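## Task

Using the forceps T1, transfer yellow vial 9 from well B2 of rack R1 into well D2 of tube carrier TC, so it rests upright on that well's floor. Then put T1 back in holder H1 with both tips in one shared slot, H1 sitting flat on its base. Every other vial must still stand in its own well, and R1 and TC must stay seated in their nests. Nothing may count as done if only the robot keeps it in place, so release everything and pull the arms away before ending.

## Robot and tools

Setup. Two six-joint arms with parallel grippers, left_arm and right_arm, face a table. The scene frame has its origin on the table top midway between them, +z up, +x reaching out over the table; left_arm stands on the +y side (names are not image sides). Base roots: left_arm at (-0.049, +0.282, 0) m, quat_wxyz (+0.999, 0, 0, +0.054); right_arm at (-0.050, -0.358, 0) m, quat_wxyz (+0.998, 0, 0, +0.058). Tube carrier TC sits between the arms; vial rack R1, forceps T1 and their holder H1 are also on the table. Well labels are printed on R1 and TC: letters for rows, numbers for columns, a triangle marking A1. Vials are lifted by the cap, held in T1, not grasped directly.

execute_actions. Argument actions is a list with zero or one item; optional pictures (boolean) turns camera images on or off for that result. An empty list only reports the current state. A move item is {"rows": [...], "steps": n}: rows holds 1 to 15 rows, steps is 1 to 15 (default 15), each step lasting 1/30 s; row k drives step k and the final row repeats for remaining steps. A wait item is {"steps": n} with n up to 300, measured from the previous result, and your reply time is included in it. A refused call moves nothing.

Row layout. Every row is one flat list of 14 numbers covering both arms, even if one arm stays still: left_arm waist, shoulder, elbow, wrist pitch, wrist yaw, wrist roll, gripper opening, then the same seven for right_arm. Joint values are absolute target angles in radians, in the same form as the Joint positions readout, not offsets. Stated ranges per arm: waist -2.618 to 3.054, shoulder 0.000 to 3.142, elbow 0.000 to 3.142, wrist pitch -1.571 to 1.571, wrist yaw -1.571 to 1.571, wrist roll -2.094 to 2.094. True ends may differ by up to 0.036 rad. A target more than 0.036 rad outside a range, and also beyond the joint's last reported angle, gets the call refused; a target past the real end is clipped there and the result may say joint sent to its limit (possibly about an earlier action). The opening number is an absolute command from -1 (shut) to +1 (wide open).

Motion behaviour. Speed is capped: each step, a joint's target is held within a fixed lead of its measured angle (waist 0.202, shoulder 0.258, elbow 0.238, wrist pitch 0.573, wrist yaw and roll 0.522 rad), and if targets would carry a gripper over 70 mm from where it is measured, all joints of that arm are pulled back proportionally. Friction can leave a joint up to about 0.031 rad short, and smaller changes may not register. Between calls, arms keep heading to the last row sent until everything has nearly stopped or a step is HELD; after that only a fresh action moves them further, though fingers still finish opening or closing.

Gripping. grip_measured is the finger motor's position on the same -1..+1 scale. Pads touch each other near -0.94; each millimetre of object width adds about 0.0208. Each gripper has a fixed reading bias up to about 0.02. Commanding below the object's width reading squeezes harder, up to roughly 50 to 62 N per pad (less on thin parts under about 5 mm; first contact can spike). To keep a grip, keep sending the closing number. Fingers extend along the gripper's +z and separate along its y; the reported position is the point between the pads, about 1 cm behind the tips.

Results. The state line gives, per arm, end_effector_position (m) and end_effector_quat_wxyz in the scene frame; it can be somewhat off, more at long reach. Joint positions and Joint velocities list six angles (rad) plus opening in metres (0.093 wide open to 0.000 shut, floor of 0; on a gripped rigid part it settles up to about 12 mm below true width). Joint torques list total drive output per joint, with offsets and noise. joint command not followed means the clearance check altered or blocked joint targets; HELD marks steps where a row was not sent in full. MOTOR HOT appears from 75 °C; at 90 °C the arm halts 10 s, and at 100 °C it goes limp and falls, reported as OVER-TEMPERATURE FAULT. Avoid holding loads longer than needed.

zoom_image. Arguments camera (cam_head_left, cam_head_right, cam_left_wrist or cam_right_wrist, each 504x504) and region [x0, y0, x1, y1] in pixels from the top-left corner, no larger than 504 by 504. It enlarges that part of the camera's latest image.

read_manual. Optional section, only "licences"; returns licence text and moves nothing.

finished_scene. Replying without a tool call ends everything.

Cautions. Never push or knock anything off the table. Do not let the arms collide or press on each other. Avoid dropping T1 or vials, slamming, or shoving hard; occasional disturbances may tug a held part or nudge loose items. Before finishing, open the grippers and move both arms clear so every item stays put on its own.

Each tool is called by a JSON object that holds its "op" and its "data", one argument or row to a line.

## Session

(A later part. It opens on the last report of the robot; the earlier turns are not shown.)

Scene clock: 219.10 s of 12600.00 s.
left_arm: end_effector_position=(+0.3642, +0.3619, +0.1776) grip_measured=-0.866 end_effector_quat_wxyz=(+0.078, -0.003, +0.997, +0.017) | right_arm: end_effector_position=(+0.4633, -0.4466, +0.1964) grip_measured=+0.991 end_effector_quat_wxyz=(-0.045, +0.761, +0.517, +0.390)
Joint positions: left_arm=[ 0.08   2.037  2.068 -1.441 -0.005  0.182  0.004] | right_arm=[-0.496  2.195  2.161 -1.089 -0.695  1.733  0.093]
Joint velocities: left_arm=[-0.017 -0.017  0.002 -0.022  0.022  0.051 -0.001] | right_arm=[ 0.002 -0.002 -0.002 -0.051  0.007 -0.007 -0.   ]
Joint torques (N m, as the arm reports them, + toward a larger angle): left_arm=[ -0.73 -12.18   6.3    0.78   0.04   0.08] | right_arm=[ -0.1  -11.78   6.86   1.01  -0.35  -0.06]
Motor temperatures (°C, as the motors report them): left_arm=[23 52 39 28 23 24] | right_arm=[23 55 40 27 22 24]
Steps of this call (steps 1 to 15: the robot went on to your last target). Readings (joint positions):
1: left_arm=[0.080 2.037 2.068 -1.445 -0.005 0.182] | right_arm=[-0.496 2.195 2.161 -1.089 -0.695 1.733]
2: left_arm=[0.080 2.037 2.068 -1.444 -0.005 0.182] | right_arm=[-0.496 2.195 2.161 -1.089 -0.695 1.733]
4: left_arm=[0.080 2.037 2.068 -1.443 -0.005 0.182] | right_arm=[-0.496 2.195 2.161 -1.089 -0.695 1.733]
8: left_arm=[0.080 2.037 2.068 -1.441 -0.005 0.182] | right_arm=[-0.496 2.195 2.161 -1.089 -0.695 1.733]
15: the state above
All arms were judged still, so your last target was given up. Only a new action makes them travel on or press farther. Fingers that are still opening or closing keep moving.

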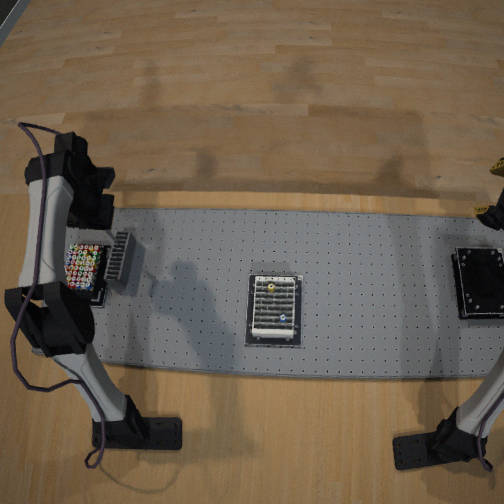

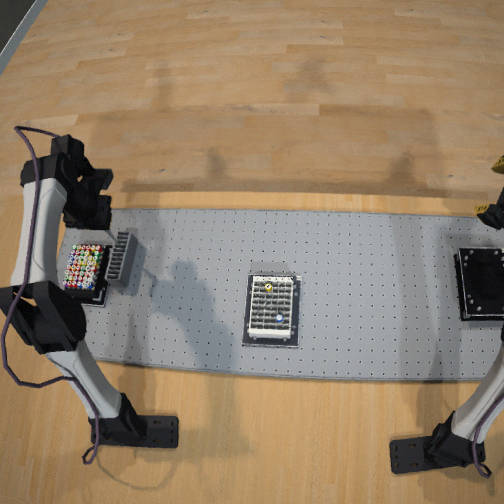

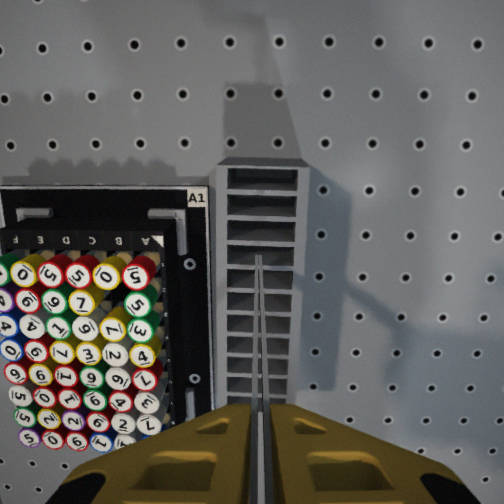

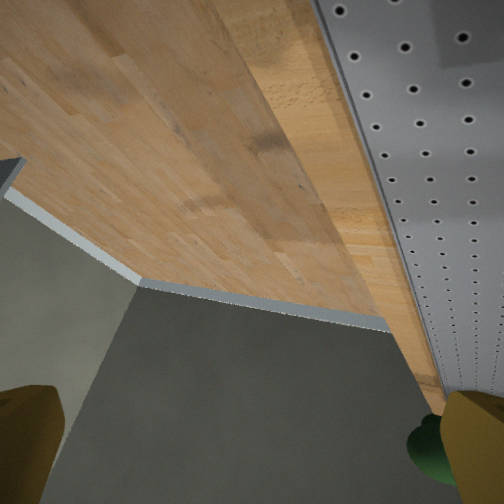

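{"op": "execute_actions", "data": {
  "actions": [
    {"rows": [[0.078,2.065,2.06,-1.435,0,0.19,-0.87,-0.496,2.195,2.161,-1.089,-0.695,1.733,1]], "steps": 15}
  ],
  "pictures": true
}}

{"op": "zoom_image", "data": {
  "camera": "cam_left_wrist",
  "region": [160, 130, 360, 330]
}}

{"op": "zoom_image", "data": {
  "camera": "cam_head_left",
  "region": [60, 200, 160, 300]
}}

Scene clock: 224.50 s of 12600.00 s.
left_arm: end_effector_position=(+0.3656, +0.3622, +0.1675) grip_measured=-0.866 end_effector_quat_wxyz=(+0.066, -0.003, +0.998, +0.015) | right_arm: end_effector_position=(+0.4633, -0.4466, +0.1964) grip_measured=+0.991 end_effector_quat_wxyz=(-0.045, +0.761, +0.517, +0.390)
Joint positions: left_arm=[ 0.08   2.062  2.068 -1.441 -0.005  0.182  0.004] | right_arm=[-0.496  2.195  2.161 -1.089 -0.695  1.733  0.093]
Joint velocities: left_arm=[ 0.002 -0.027 -0.002  0.022 -0.007 -0.125  0.   ] | right_arm=[ 0.012 -0.012  0.002  0.037  0.022  0.051  0.001]
Joint torques (N m, as the arm reports them, + toward a larger angle): left_arm=[ -0.8  -12.37   6.8    0.65   0.09   0.08] | right_arm=[ -0.02 -11.62   6.96   0.99  -0.34  -0.07]
Motor temperatures (°C, as the motors report them): left_arm=[23 52 39 28 23 24] | right_arm=[23 55 40 27 22 24]
Steps of this call (steps 1 to 90: nothing new was sent; then 1.90 s passed at rest; steps 91 to 105: all 15 steps of this action). Readings (joint positions):
91: left_arm=[0.080 2.038 2.068 -1.441 -0.005 0.182] | right_arm=[-0.496 2.195 2.161 -1.089 -0.695 1.733]
92: left_arm=[0.080 2.040 2.068 -1.441 -0.005 0.182] | right_arm=[-0.496 2.195 2.161 -1.089 -0.695 1.733]
94: left_arm=[0.080 2.048 2.068 -1.441 -0.005 0.182] | right_arm=[-0.496 2.195 2.161 -1.089 -0.695 1.733]
98: left_arm=[0.080 2.061 2.068 -1.441 -0.005 0.182] | right_arm=[-0.496 2.195 2.161 -1.089 -0.695 1.733]
105: the state above

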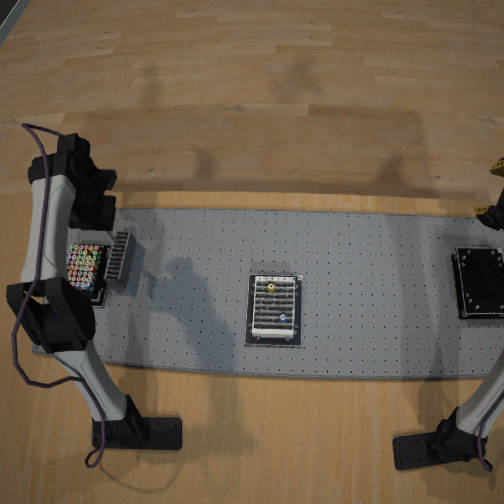

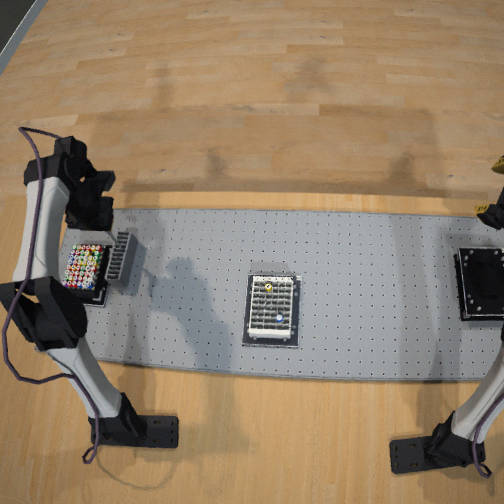

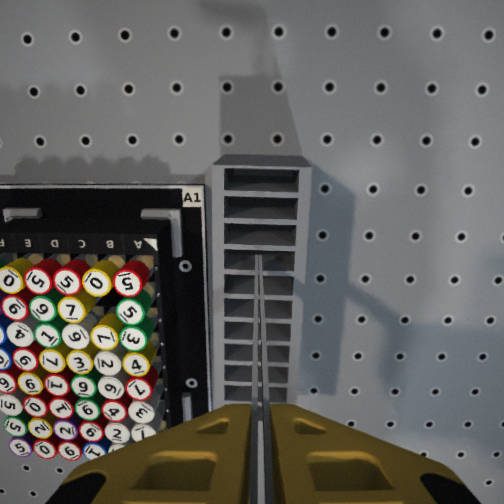

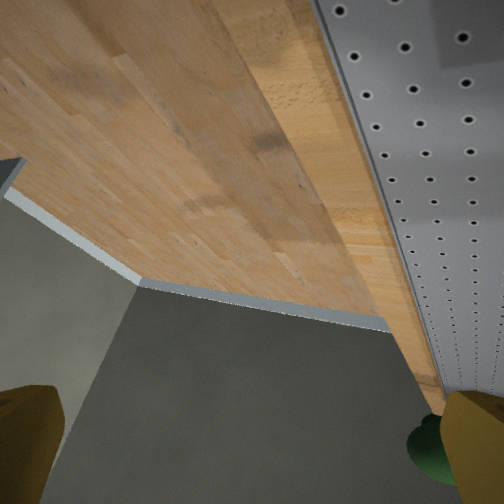

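Region (160, 130, 360, 330) of cam_left_wrist's 504x504 image, scaled by 2.520, with more detail than that image has.

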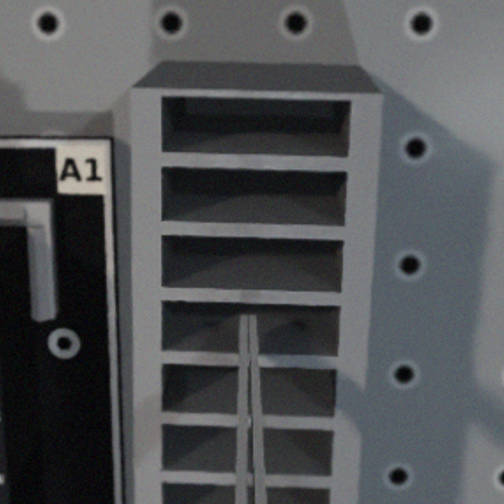

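Region (60, 200, 160, 300) of cam_head_left's 504x504 image, scaled by 5.040, with more detail than that image has.

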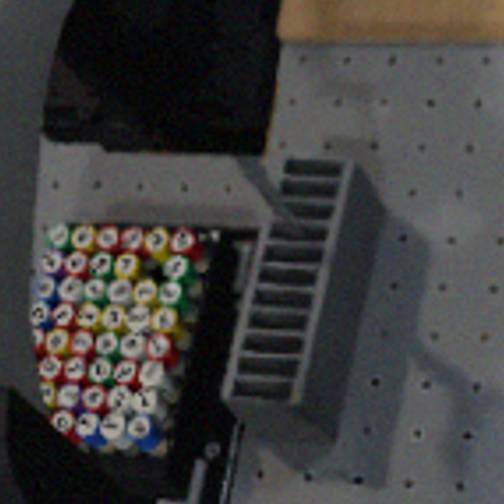

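Entering slot 4. Continue down.

{"op": "execute_actions", "data": {
  "actions": [
    {"rows": [[0.078,2.09,2.06,-1.435,0,0.19,-0.87,-0.496,2.195,2.161,-1.089,-0.695,1.733,1],[0.078,2.09,2.06,-1.435,0,0.19,-0.87,-0.496,2.195,2.161,-1.089,-0.695,1.733,1],[0.078,2.09,2.06,-1.435,0,0.19,-0.87,-0.496,2.195,2.161,-1.089,-0.695,1.733,1],[0.078,2.09,2.06,-1.435,0,0.19,-0.87,-0.496,2.195,2.161,-1.089,-0.695,1.733,1],[0.078,2.09,2.06,-1.435,0,0.19,-0.87,-0.496,2.195,2.161,-1.089,-0.695,1.733,1],[0.078,2.11,2.06,-1.435,0,0.19,-0.87,-0.496,2.195,2.161,-1.089,-0.695,1.733,1],[0.078,2.11,2.06,-1.435,0,0.19,-0.87,-0.496,2.195,2.161,-1.089,-0.695,1.733,1],[0.078,2.11,2.06,-1.435,0,0.19,-0.87,-0.496,2.195,2.161,-1.089,-0.695,1.733,1],[0.078,2.13,2.06,-1.435,0,0.19,-0.87,-0.496,2.195,2.161,-1.089,-0.695,1.733,1]], "steps": 15}
  ],
  "pictures": false
}}

{"op": "execute_actions", "data": {
  "actions": [
    {"steps": 10}
  ]
}}

{"op": "zoom_image", "data": {
  "camera": "cam_head_left",
  "region": [60, 200, 160, 300]
}}

Scene clock: 230.30 s of 12600.00 s.
left_arm: end_effector_position=(+0.3695, +0.3629, +0.1407) grip_measured=-0.866 end_effector_quat_wxyz=(+0.036, -0.003, +0.999, +0.009) | right_arm: end_effector_position=(+0.4633, -0.4466, +0.1964) grip_measured=+0.991 end_effector_quat_wxyz=(-0.045, +0.761, +0.517, +0.390)
Joint positions: left_arm=[ 0.08   2.129  2.068 -1.436 -0.005  0.182  0.004] | right_arm=[-0.496  2.195  2.161 -1.089 -0.695  1.733  0.093]
Joint velocities: left_arm=[ 0.002 -0.002 -0.007  0.007  0.051  0.037  0.001] | right_arm=[-0.007 -0.002 -0.002  0.022 -0.022  0.037  0.   ]
Joint torques (N m, as the arm reports them, + toward a larger angle): left_arm=[ -0.6  -13.11   6.8    0.43   0.08   0.07] | right_arm=[  0.07 -11.57   6.88   1.04  -0.37  -0.05]
Motor temperatures (°C, as the motors report them): left_arm=[23 52 39 28 23 24] | right_arm=[23 55 40 27 22 24]
Steps of this call (steps 1 to 15: the robot went on to your last target; steps 16 to 90: nothing new was sent; then 2.30 s passed at rest; steps 91 to 105: all 15 steps of this action). Readings (joint positions):
91: left_arm=[0.080 2.063 2.068 -1.441 -0.005 0.182] | right_arm=[-0.496 2.195 2.161 -1.089 -0.695 1.733]
92: left_arm=[0.080 2.066 2.068 -1.441 -0.005 0.182] | right_arm=[-0.496 2.195 2.161 -1.089 -0.695 1.733]
94: left_arm=[0.080 2.074 2.068 -1.441 -0.005 0.182] | right_arm=[-0.496 2.195 2.161 -1.089 -0.695 1.733]
98: left_arm=[0.080 2.094 2.068 -1.441 -0.005 0.182] | right_arm=[-0.496 2.195 2.161 -1.089 -0.695 1.733]
105: the state above

Scene clock: 230.63 s of 12600.00 s.
left_arm: end_effector_position=(+0.3695, +0.3629, +0.1407) grip_measured=-0.866 end_effector_quat_wxyz=(+0.036, -0.003, +0.999, +0.009) | right_arm: end_effector_position=(+0.4633, -0.4466, +0.1964) grip_measured=+0.991 end_effector_quat_wxyz=(-0.045, +0.761, +0.517, +0.390)
Joint positions: left_arm=[ 0.08   2.129  2.068 -1.436 -0.005  0.182  0.004] | right_arm=[-0.496  2.195  2.161 -1.089 -0.695  1.733  0.093]
Joint velocities: left_arm=[-0.007 -0.007 -0.007  0.022 -0.037  0.022  0.001] | right_arm=[-0.002 -0.007 -0.002 -0.066 -0.022  0.051 -0.001]
Joint torques (N m, as the arm reports them, + toward a larger angle): left_arm=[ -0.63 -13.14   6.72   0.49   0.06   0.07] | right_arm=[ -0.06 -11.71   6.92   1.05  -0.34  -0.03]
Motor temperatures (°C, as the motors report them): left_arm=[23 52 39 28 23 24] | right_arm=[23 55 40 27 22 24]
Steps of this call (steps 1 to 10: the robot went on to your last target). Readings (joint positions):
1: left_arm=[0.080 2.129 2.068 -1.436 -0.005 0.182] | right_arm=[-0.496 2.195 2.161 -1.089 -0.695 1.733]
2: left_arm=[0.080 2.129 2.068 -1.436 -0.005 0.182] | right_arm=[-0.496 2.195 2.161 -1.089 -0.695 1.733]
4: left_arm=[0.080 2.129 2.068 -1.436 -0.005 0.182] | right_arm=[-0.496 2.195 2.161 -1.089 -0.695 1.733]
8: left_arm=[0.080 2.129 2.068 -1.436 -0.005 0.182] | right_arm=[-0.496 2.195 2.161 -1.089 -0.695 1.733]
10: the state above

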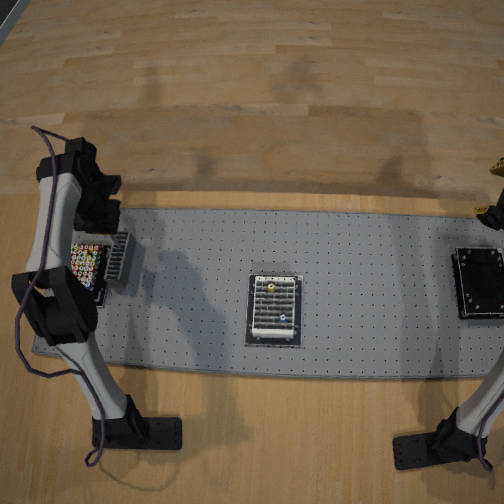

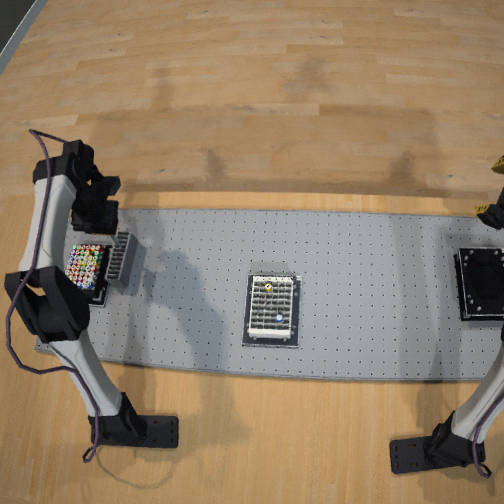

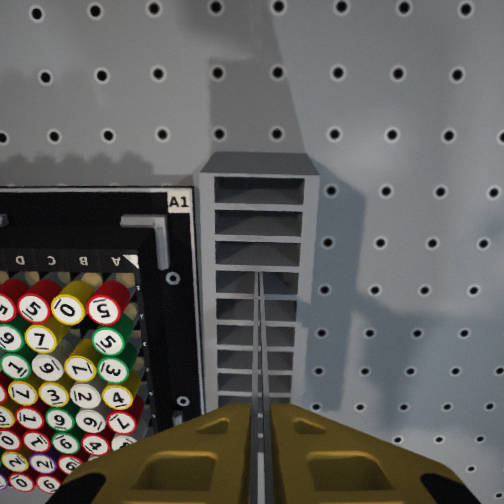

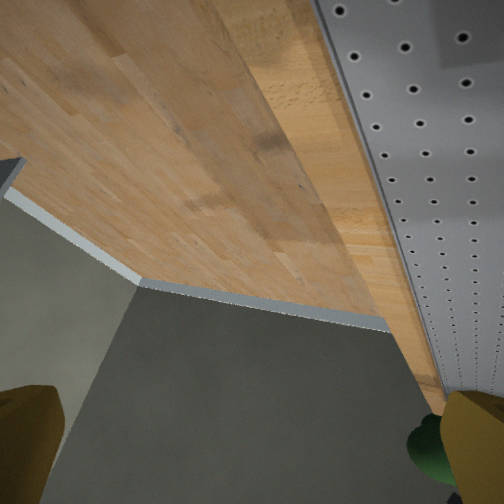

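Region (60, 200, 160, 300) of cam_head_left's 504x504 image, scaled by 5.040, with more detail than that image has.

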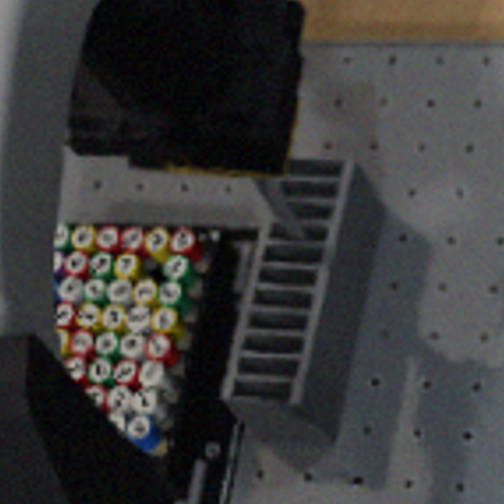

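Release gently and retreat.

{"op": "execute_actions", "data": {
  "actions": [
    {"rows": [[0.078,2.145,2.06,-1.435,0,0.19,-0.84,-0.496,2.195,2.161,-1.089,-0.695,1.733,1],[0.078,2.145,2.06,-1.435,0,0.19,-0.82,-0.496,2.195,2.161,-1.089,-0.695,1.733,1],[0.078,2.145,2.06,-1.435,0,0.19,-0.80,-0.496,2.195,2.161,-1.089,-0.695,1.733,1],[0.078,2.145,2.06,-1.435,0,0.19,-0.78,-0.496,2.195,2.161,-1.089,-0.695,1.733,1],[0.078,2.145,2.06,-1.435,0,0.19,-0.76,-0.496,2.195,2.161,-1.089,-0.695,1.733,1],[0.078,2.145,2.06,-1.435,0,0.19,-0.74,-0.496,2.195,2.161,-1.089,-0.695,1.733,1],[0.078,2.145,2.06,-1.435,0,0.19,-0.70,-0.496,2.195,2.161,-1.089,-0.695,1.733,1],[0.078,2.145,2.06,-1.435,0,0.19,-0.6,-0.496,2.195,2.161,-1.089,-0.695,1.733,1],[0.078,2.145,2.06,-1.435,0,0.19,-0.4,-0.496,2.195,2.161,-1.089,-0.695,1.733,1],[0.078,2.145,2.06,-1.435,0,0.19,-0.1,-0.496,2.195,2.161,-1.089,-0.695,1.733,1],[0.078,2.145,2.06,-1.435,0,0.19,0.3,-0.496,2.195,2.161,-1.089,-0.695,1.733,1]], "steps": 15}
  ],
  "pictures": false
}}

{"op": "execute_actions", "data": {
  "actions": [
    {"rows": [[0.078,2.10,2.06,-1.435,0,0.19,0.3,-0.496,2.195,2.161,-1.089,-0.695,1.733,1],[0.078,2.10,2.06,-1.435,0,0.19,0.3,-0.496,2.195,2.161,-1.089,-0.695,1.733,1],[0.078,2.10,2.06,-1.435,0,0.19,0.3,-0.496,2.195,2.161,-1.089,-0.695,1.733,1],[0.078,2.06,2.07,-1.45,0,0.19,0.3,-0.496,2.195,2.161,-1.089,-0.695,1.733,1],[0.078,2.06,2.07,-1.45,0,0.19,0.3,-0.496,2.195,2.161,-1.089,-0.695,1.733,1],[0.078,2.06,2.07,-1.45,0,0.19,0.3,-0.496,2.195,2.161,-1.089,-0.695,1.733,1],[0.078,2.02,2.09,-1.47,0,0.19,0.3,-0.496,2.195,2.161,-1.089,-0.695,1.733,1],[0.078,2.02,2.09,-1.47,0,0.19,0.3,-0.496,2.195,2.161,-1.089,-0.695,1.733,1],[0.078,2.02,2.09,-1.47,0,0.19,0.3,-0.496,2.195,2.161,-1.089,-0.695,1.733,1],[0.078,1.97,2.11,-1.49,0,0.19,0.3,-0.496,2.195,2.161,-1.089,-0.695,1.733,1],[0.078,1.97,2.11,-1.49,0,0.19,0.3,-0.496,2.195,2.161,-1.089,-0.695,1.733,1],[0.078,1.97,2.11,-1.49,0,0.19,0.3,-0.496,2.195,2.161,-1.089,-0.695,1.733,1],[0.078,1.92,2.12,-1.5,0,0.19,0.3,-0.496,2.195,2.161,-1.089,-0.695,1.733,1]], "steps": 15}
  ],
  "pictures": false
}}

{"op": "execute_actions", "data": {
  "actions": [
    {"steps": 25}
  ]
}}

{"op": "zoom_image", "data": {
  "camera": "cam_head_left",
  "region": [50, 190, 170, 310]
}}

Scene clock: 241.20 s of 12600.00 s.
left_arm: end_effector_position=(+0.3697, +0.3629, +0.1367) grip_measured=+0.298 end_effector_quat_wxyz=(+0.031, -0.003, +0.999, +0.008) | right_arm: end_effector_position=(+0.4633, -0.4466, +0.1964) grip_measured=+0.991 end_effector_quat_wxyz=(-0.045, +0.761, +0.517, +0.390)
Joint positions: left_arm=[ 0.08   2.138  2.068 -1.436 -0.004  0.182  0.059] | right_arm=[-0.496  2.195  2.161 -1.089 -0.695  1.733  0.093]
Joint velocities: left_arm=[-0.012 -0.002 -0.017  0.095 -0.095 -0.022  0.003] | right_arm=[ 0.007 -0.017 -0.012 -0.022  0.022 -0.037 -0.001]
Joint torques (N m, as the arm reports them, + toward a larger angle): left_arm=[ -0.64 -12.69   6.83   0.47   0.07   0.07] | right_arm=[ -0.14 -11.83   6.98   0.99  -0.37  -0.02]
Motor temperatures (°C, as the motors report them): left_arm=[23 53 38 27 23 24] | right_arm=[23 55 40 27 22 24]
Steps of this call (steps 1 to 15: the robot went on to your last target; steps 16 to 90: nothing new was sent; then 7.07 s passed at rest; steps 91 to 105: all 15 steps of this action). Readings (joint positions):
91: left_arm=[0.080 2.129 2.068 -1.436 -0.004 0.182] | right_arm=[-0.496 2.195 2.161 -1.089 -0.695 1.733]
92: left_arm=[0.080 2.130 2.068 -1.436 -0.004 0.182] | right_arm=[-0.496 2.195 2.161 -1.089 -0.695 1.733]
94: left_arm=[0.080 2.133 2.068 -1.436 -0.004 0.182] | right_arm=[-0.496 2.195 2.161 -1.089 -0.695 1.733]
98: left_arm=[0.080 2.138 2.068 -1.436 -0.004 0.182] | right_arm=[-0.496 2.195 2.161 -1.089 -0.695 1.733]
105: the state above

Scene clock: 241.70 s of 12600.00 s.
left_arm: end_effector_position=(+0.3544, +0.3600, +0.2181) grip_measured=+0.299 end_effector_quat_wxyz=(+0.119, -0.003, +0.993, +0.025) | right_arm: end_effector_position=(+0.4633, -0.4466, +0.1964) grip_measured=+0.991 end_effector_quat_wxyz=(-0.045, +0.761, +0.517, +0.390)
Joint positions: left_arm=[ 0.08   1.952  2.097 -1.472 -0.004  0.182  0.06 ] | right_arm=[-0.496  2.195  2.161 -1.089 -0.695  1.733  0.093]
Joint velocities: left_arm=[-0.012 -0.52   0.149 -0.11  -0.037 -0.022 -0.   ] | right_arm=[-0.007  0.012  0.012 -0.022  0.007  0.037  0.   ]
Joint torques (N m, as the arm reports them, + toward a larger angle): left_arm=[ -0.73 -11.55   8.48   0.68   0.07   0.1 ] | right_arm=[  0.02 -11.81   6.89   1.    -0.36  -0.03]
Motor temperatures (°C, as the motors report them): left_arm=[23 53 38 27 23 24] | right_arm=[23 55 40 27 22 24]
Steps of this call (steps 1 to 15: all 15 steps of this action). Readings (joint positions):
1: left_arm=[0.080 2.137 2.068 -1.436 -0.004 0.182] | right_arm=[-0.496 2.195 2.161 -1.089 -0.695 1.733]
2: left_arm=[0.080 2.135 2.068 -1.436 -0.004 0.182] | right_arm=[-0.496 2.195 2.161 -1.089 -0.695 1.733]
4: left_arm=[0.080 2.125 2.068 -1.437 -0.004 0.182] | right_arm=[-0.496 2.195 2.161 -1.089 -0.695 1.733]
8: left_arm=[0.080 2.074 2.068 -1.442 -0.004 0.182] | right_arm=[-0.496 2.195 2.161 -1.089 -0.695 1.733]
15: the state above

Scene clock: 242.53 s of 12600.00 s.
left_arm: end_effector_position=(+0.3486, +0.3589, +0.2353) grip_measured=+0.299 end_effector_quat_wxyz=(+0.136, -0.004, +0.990, +0.028) | right_arm: end_effector_position=(+0.4633, -0.4466, +0.1964) grip_measured=+0.991 end_effector_quat_wxyz=(-0.045, +0.761, +0.517, +0.390)
Joint positions: left_arm=[ 0.08   1.915  2.111 -1.488 -0.004  0.182  0.06 ] | right_arm=[-0.496  2.195  2.161 -1.089 -0.695  1.733  0.093]
Joint velocities: left_arm=[-0.007  0.002 -0.002  0.051 -0.022 -0.095  0.001] | right_arm=[-0.002 -0.022 -0.007 -0.007  0.007  0.037 -0.001]
Joint torques (N m, as the arm reports them, + toward a larger angle): left_arm=[ -0.75 -10.5    8.07   0.76   0.08   0.04] | right_arm=[ -0.17 -11.78   6.82   1.04  -0.39   0.  ]
Motor temperatures (°C, as the motors report them): left_arm=[23 53 39 27 23 24] | right_arm=[23 55 40 27 22 24]
Steps of this call (steps 1 to 25: the robot went on to your last target). Readings (joint positions):
1: left_arm=[0.080 1.936 2.102 -1.475 -0.004 0.182] | right_arm=[-0.496 2.195 2.161 -1.089 -0.695 1.733]
2: left_arm=[0.080 1.925 2.106 -1.478 -0.004 0.182] | right_arm=[-0.496 2.195 2.161 -1.089 -0.695 1.733]
4: left_arm=[0.080 1.914 2.111 -1.481 -0.004 0.182] | right_arm=[-0.496 2.195 2.161 -1.089 -0.695 1.733]
8: left_arm=[0.080 1.915 2.111 -1.485 -0.004 0.182] | right_arm=[-0.496 2.195 2.161 -1.089 -0.695 1.733]
25: the state above

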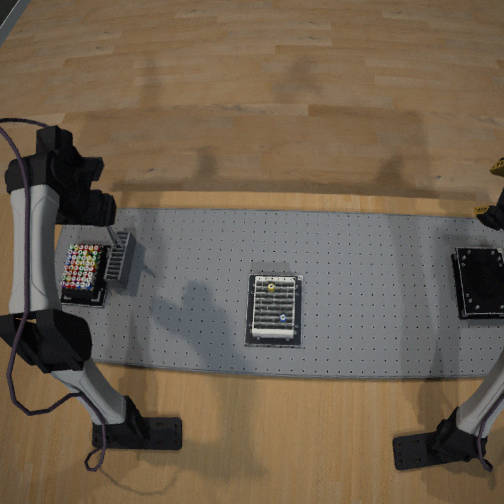

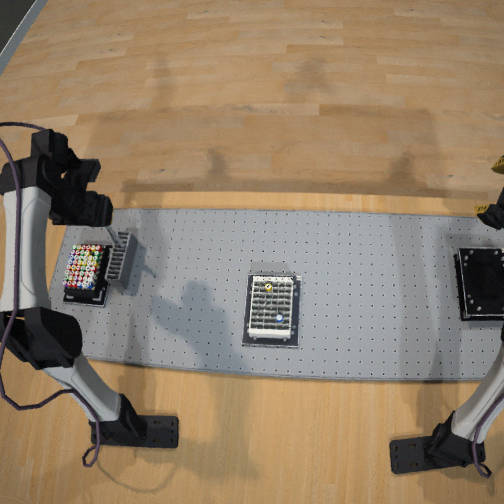

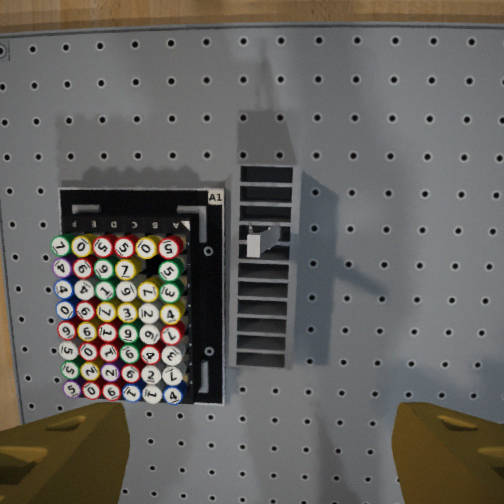

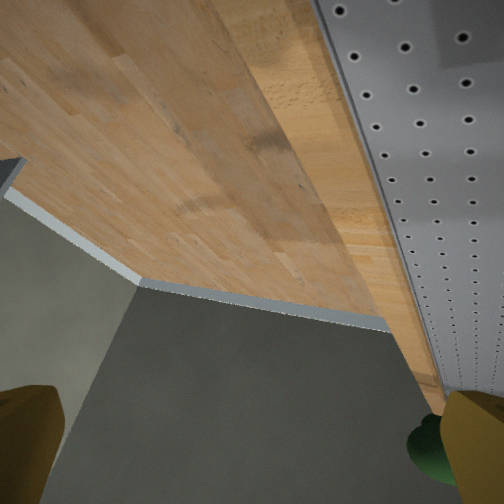

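Region (50, 190, 170, 310) of cam_head_left's 504x504 image, scaled by 4.200, with more detail than that image has.

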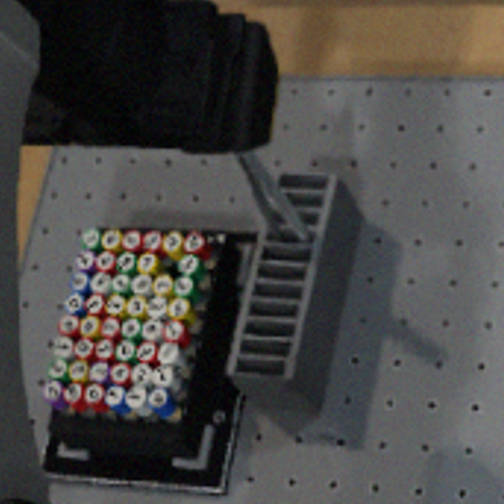

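{"op": "finished_scene", "data": {
  "scene": 2
}}

The scene is finished: the task was done.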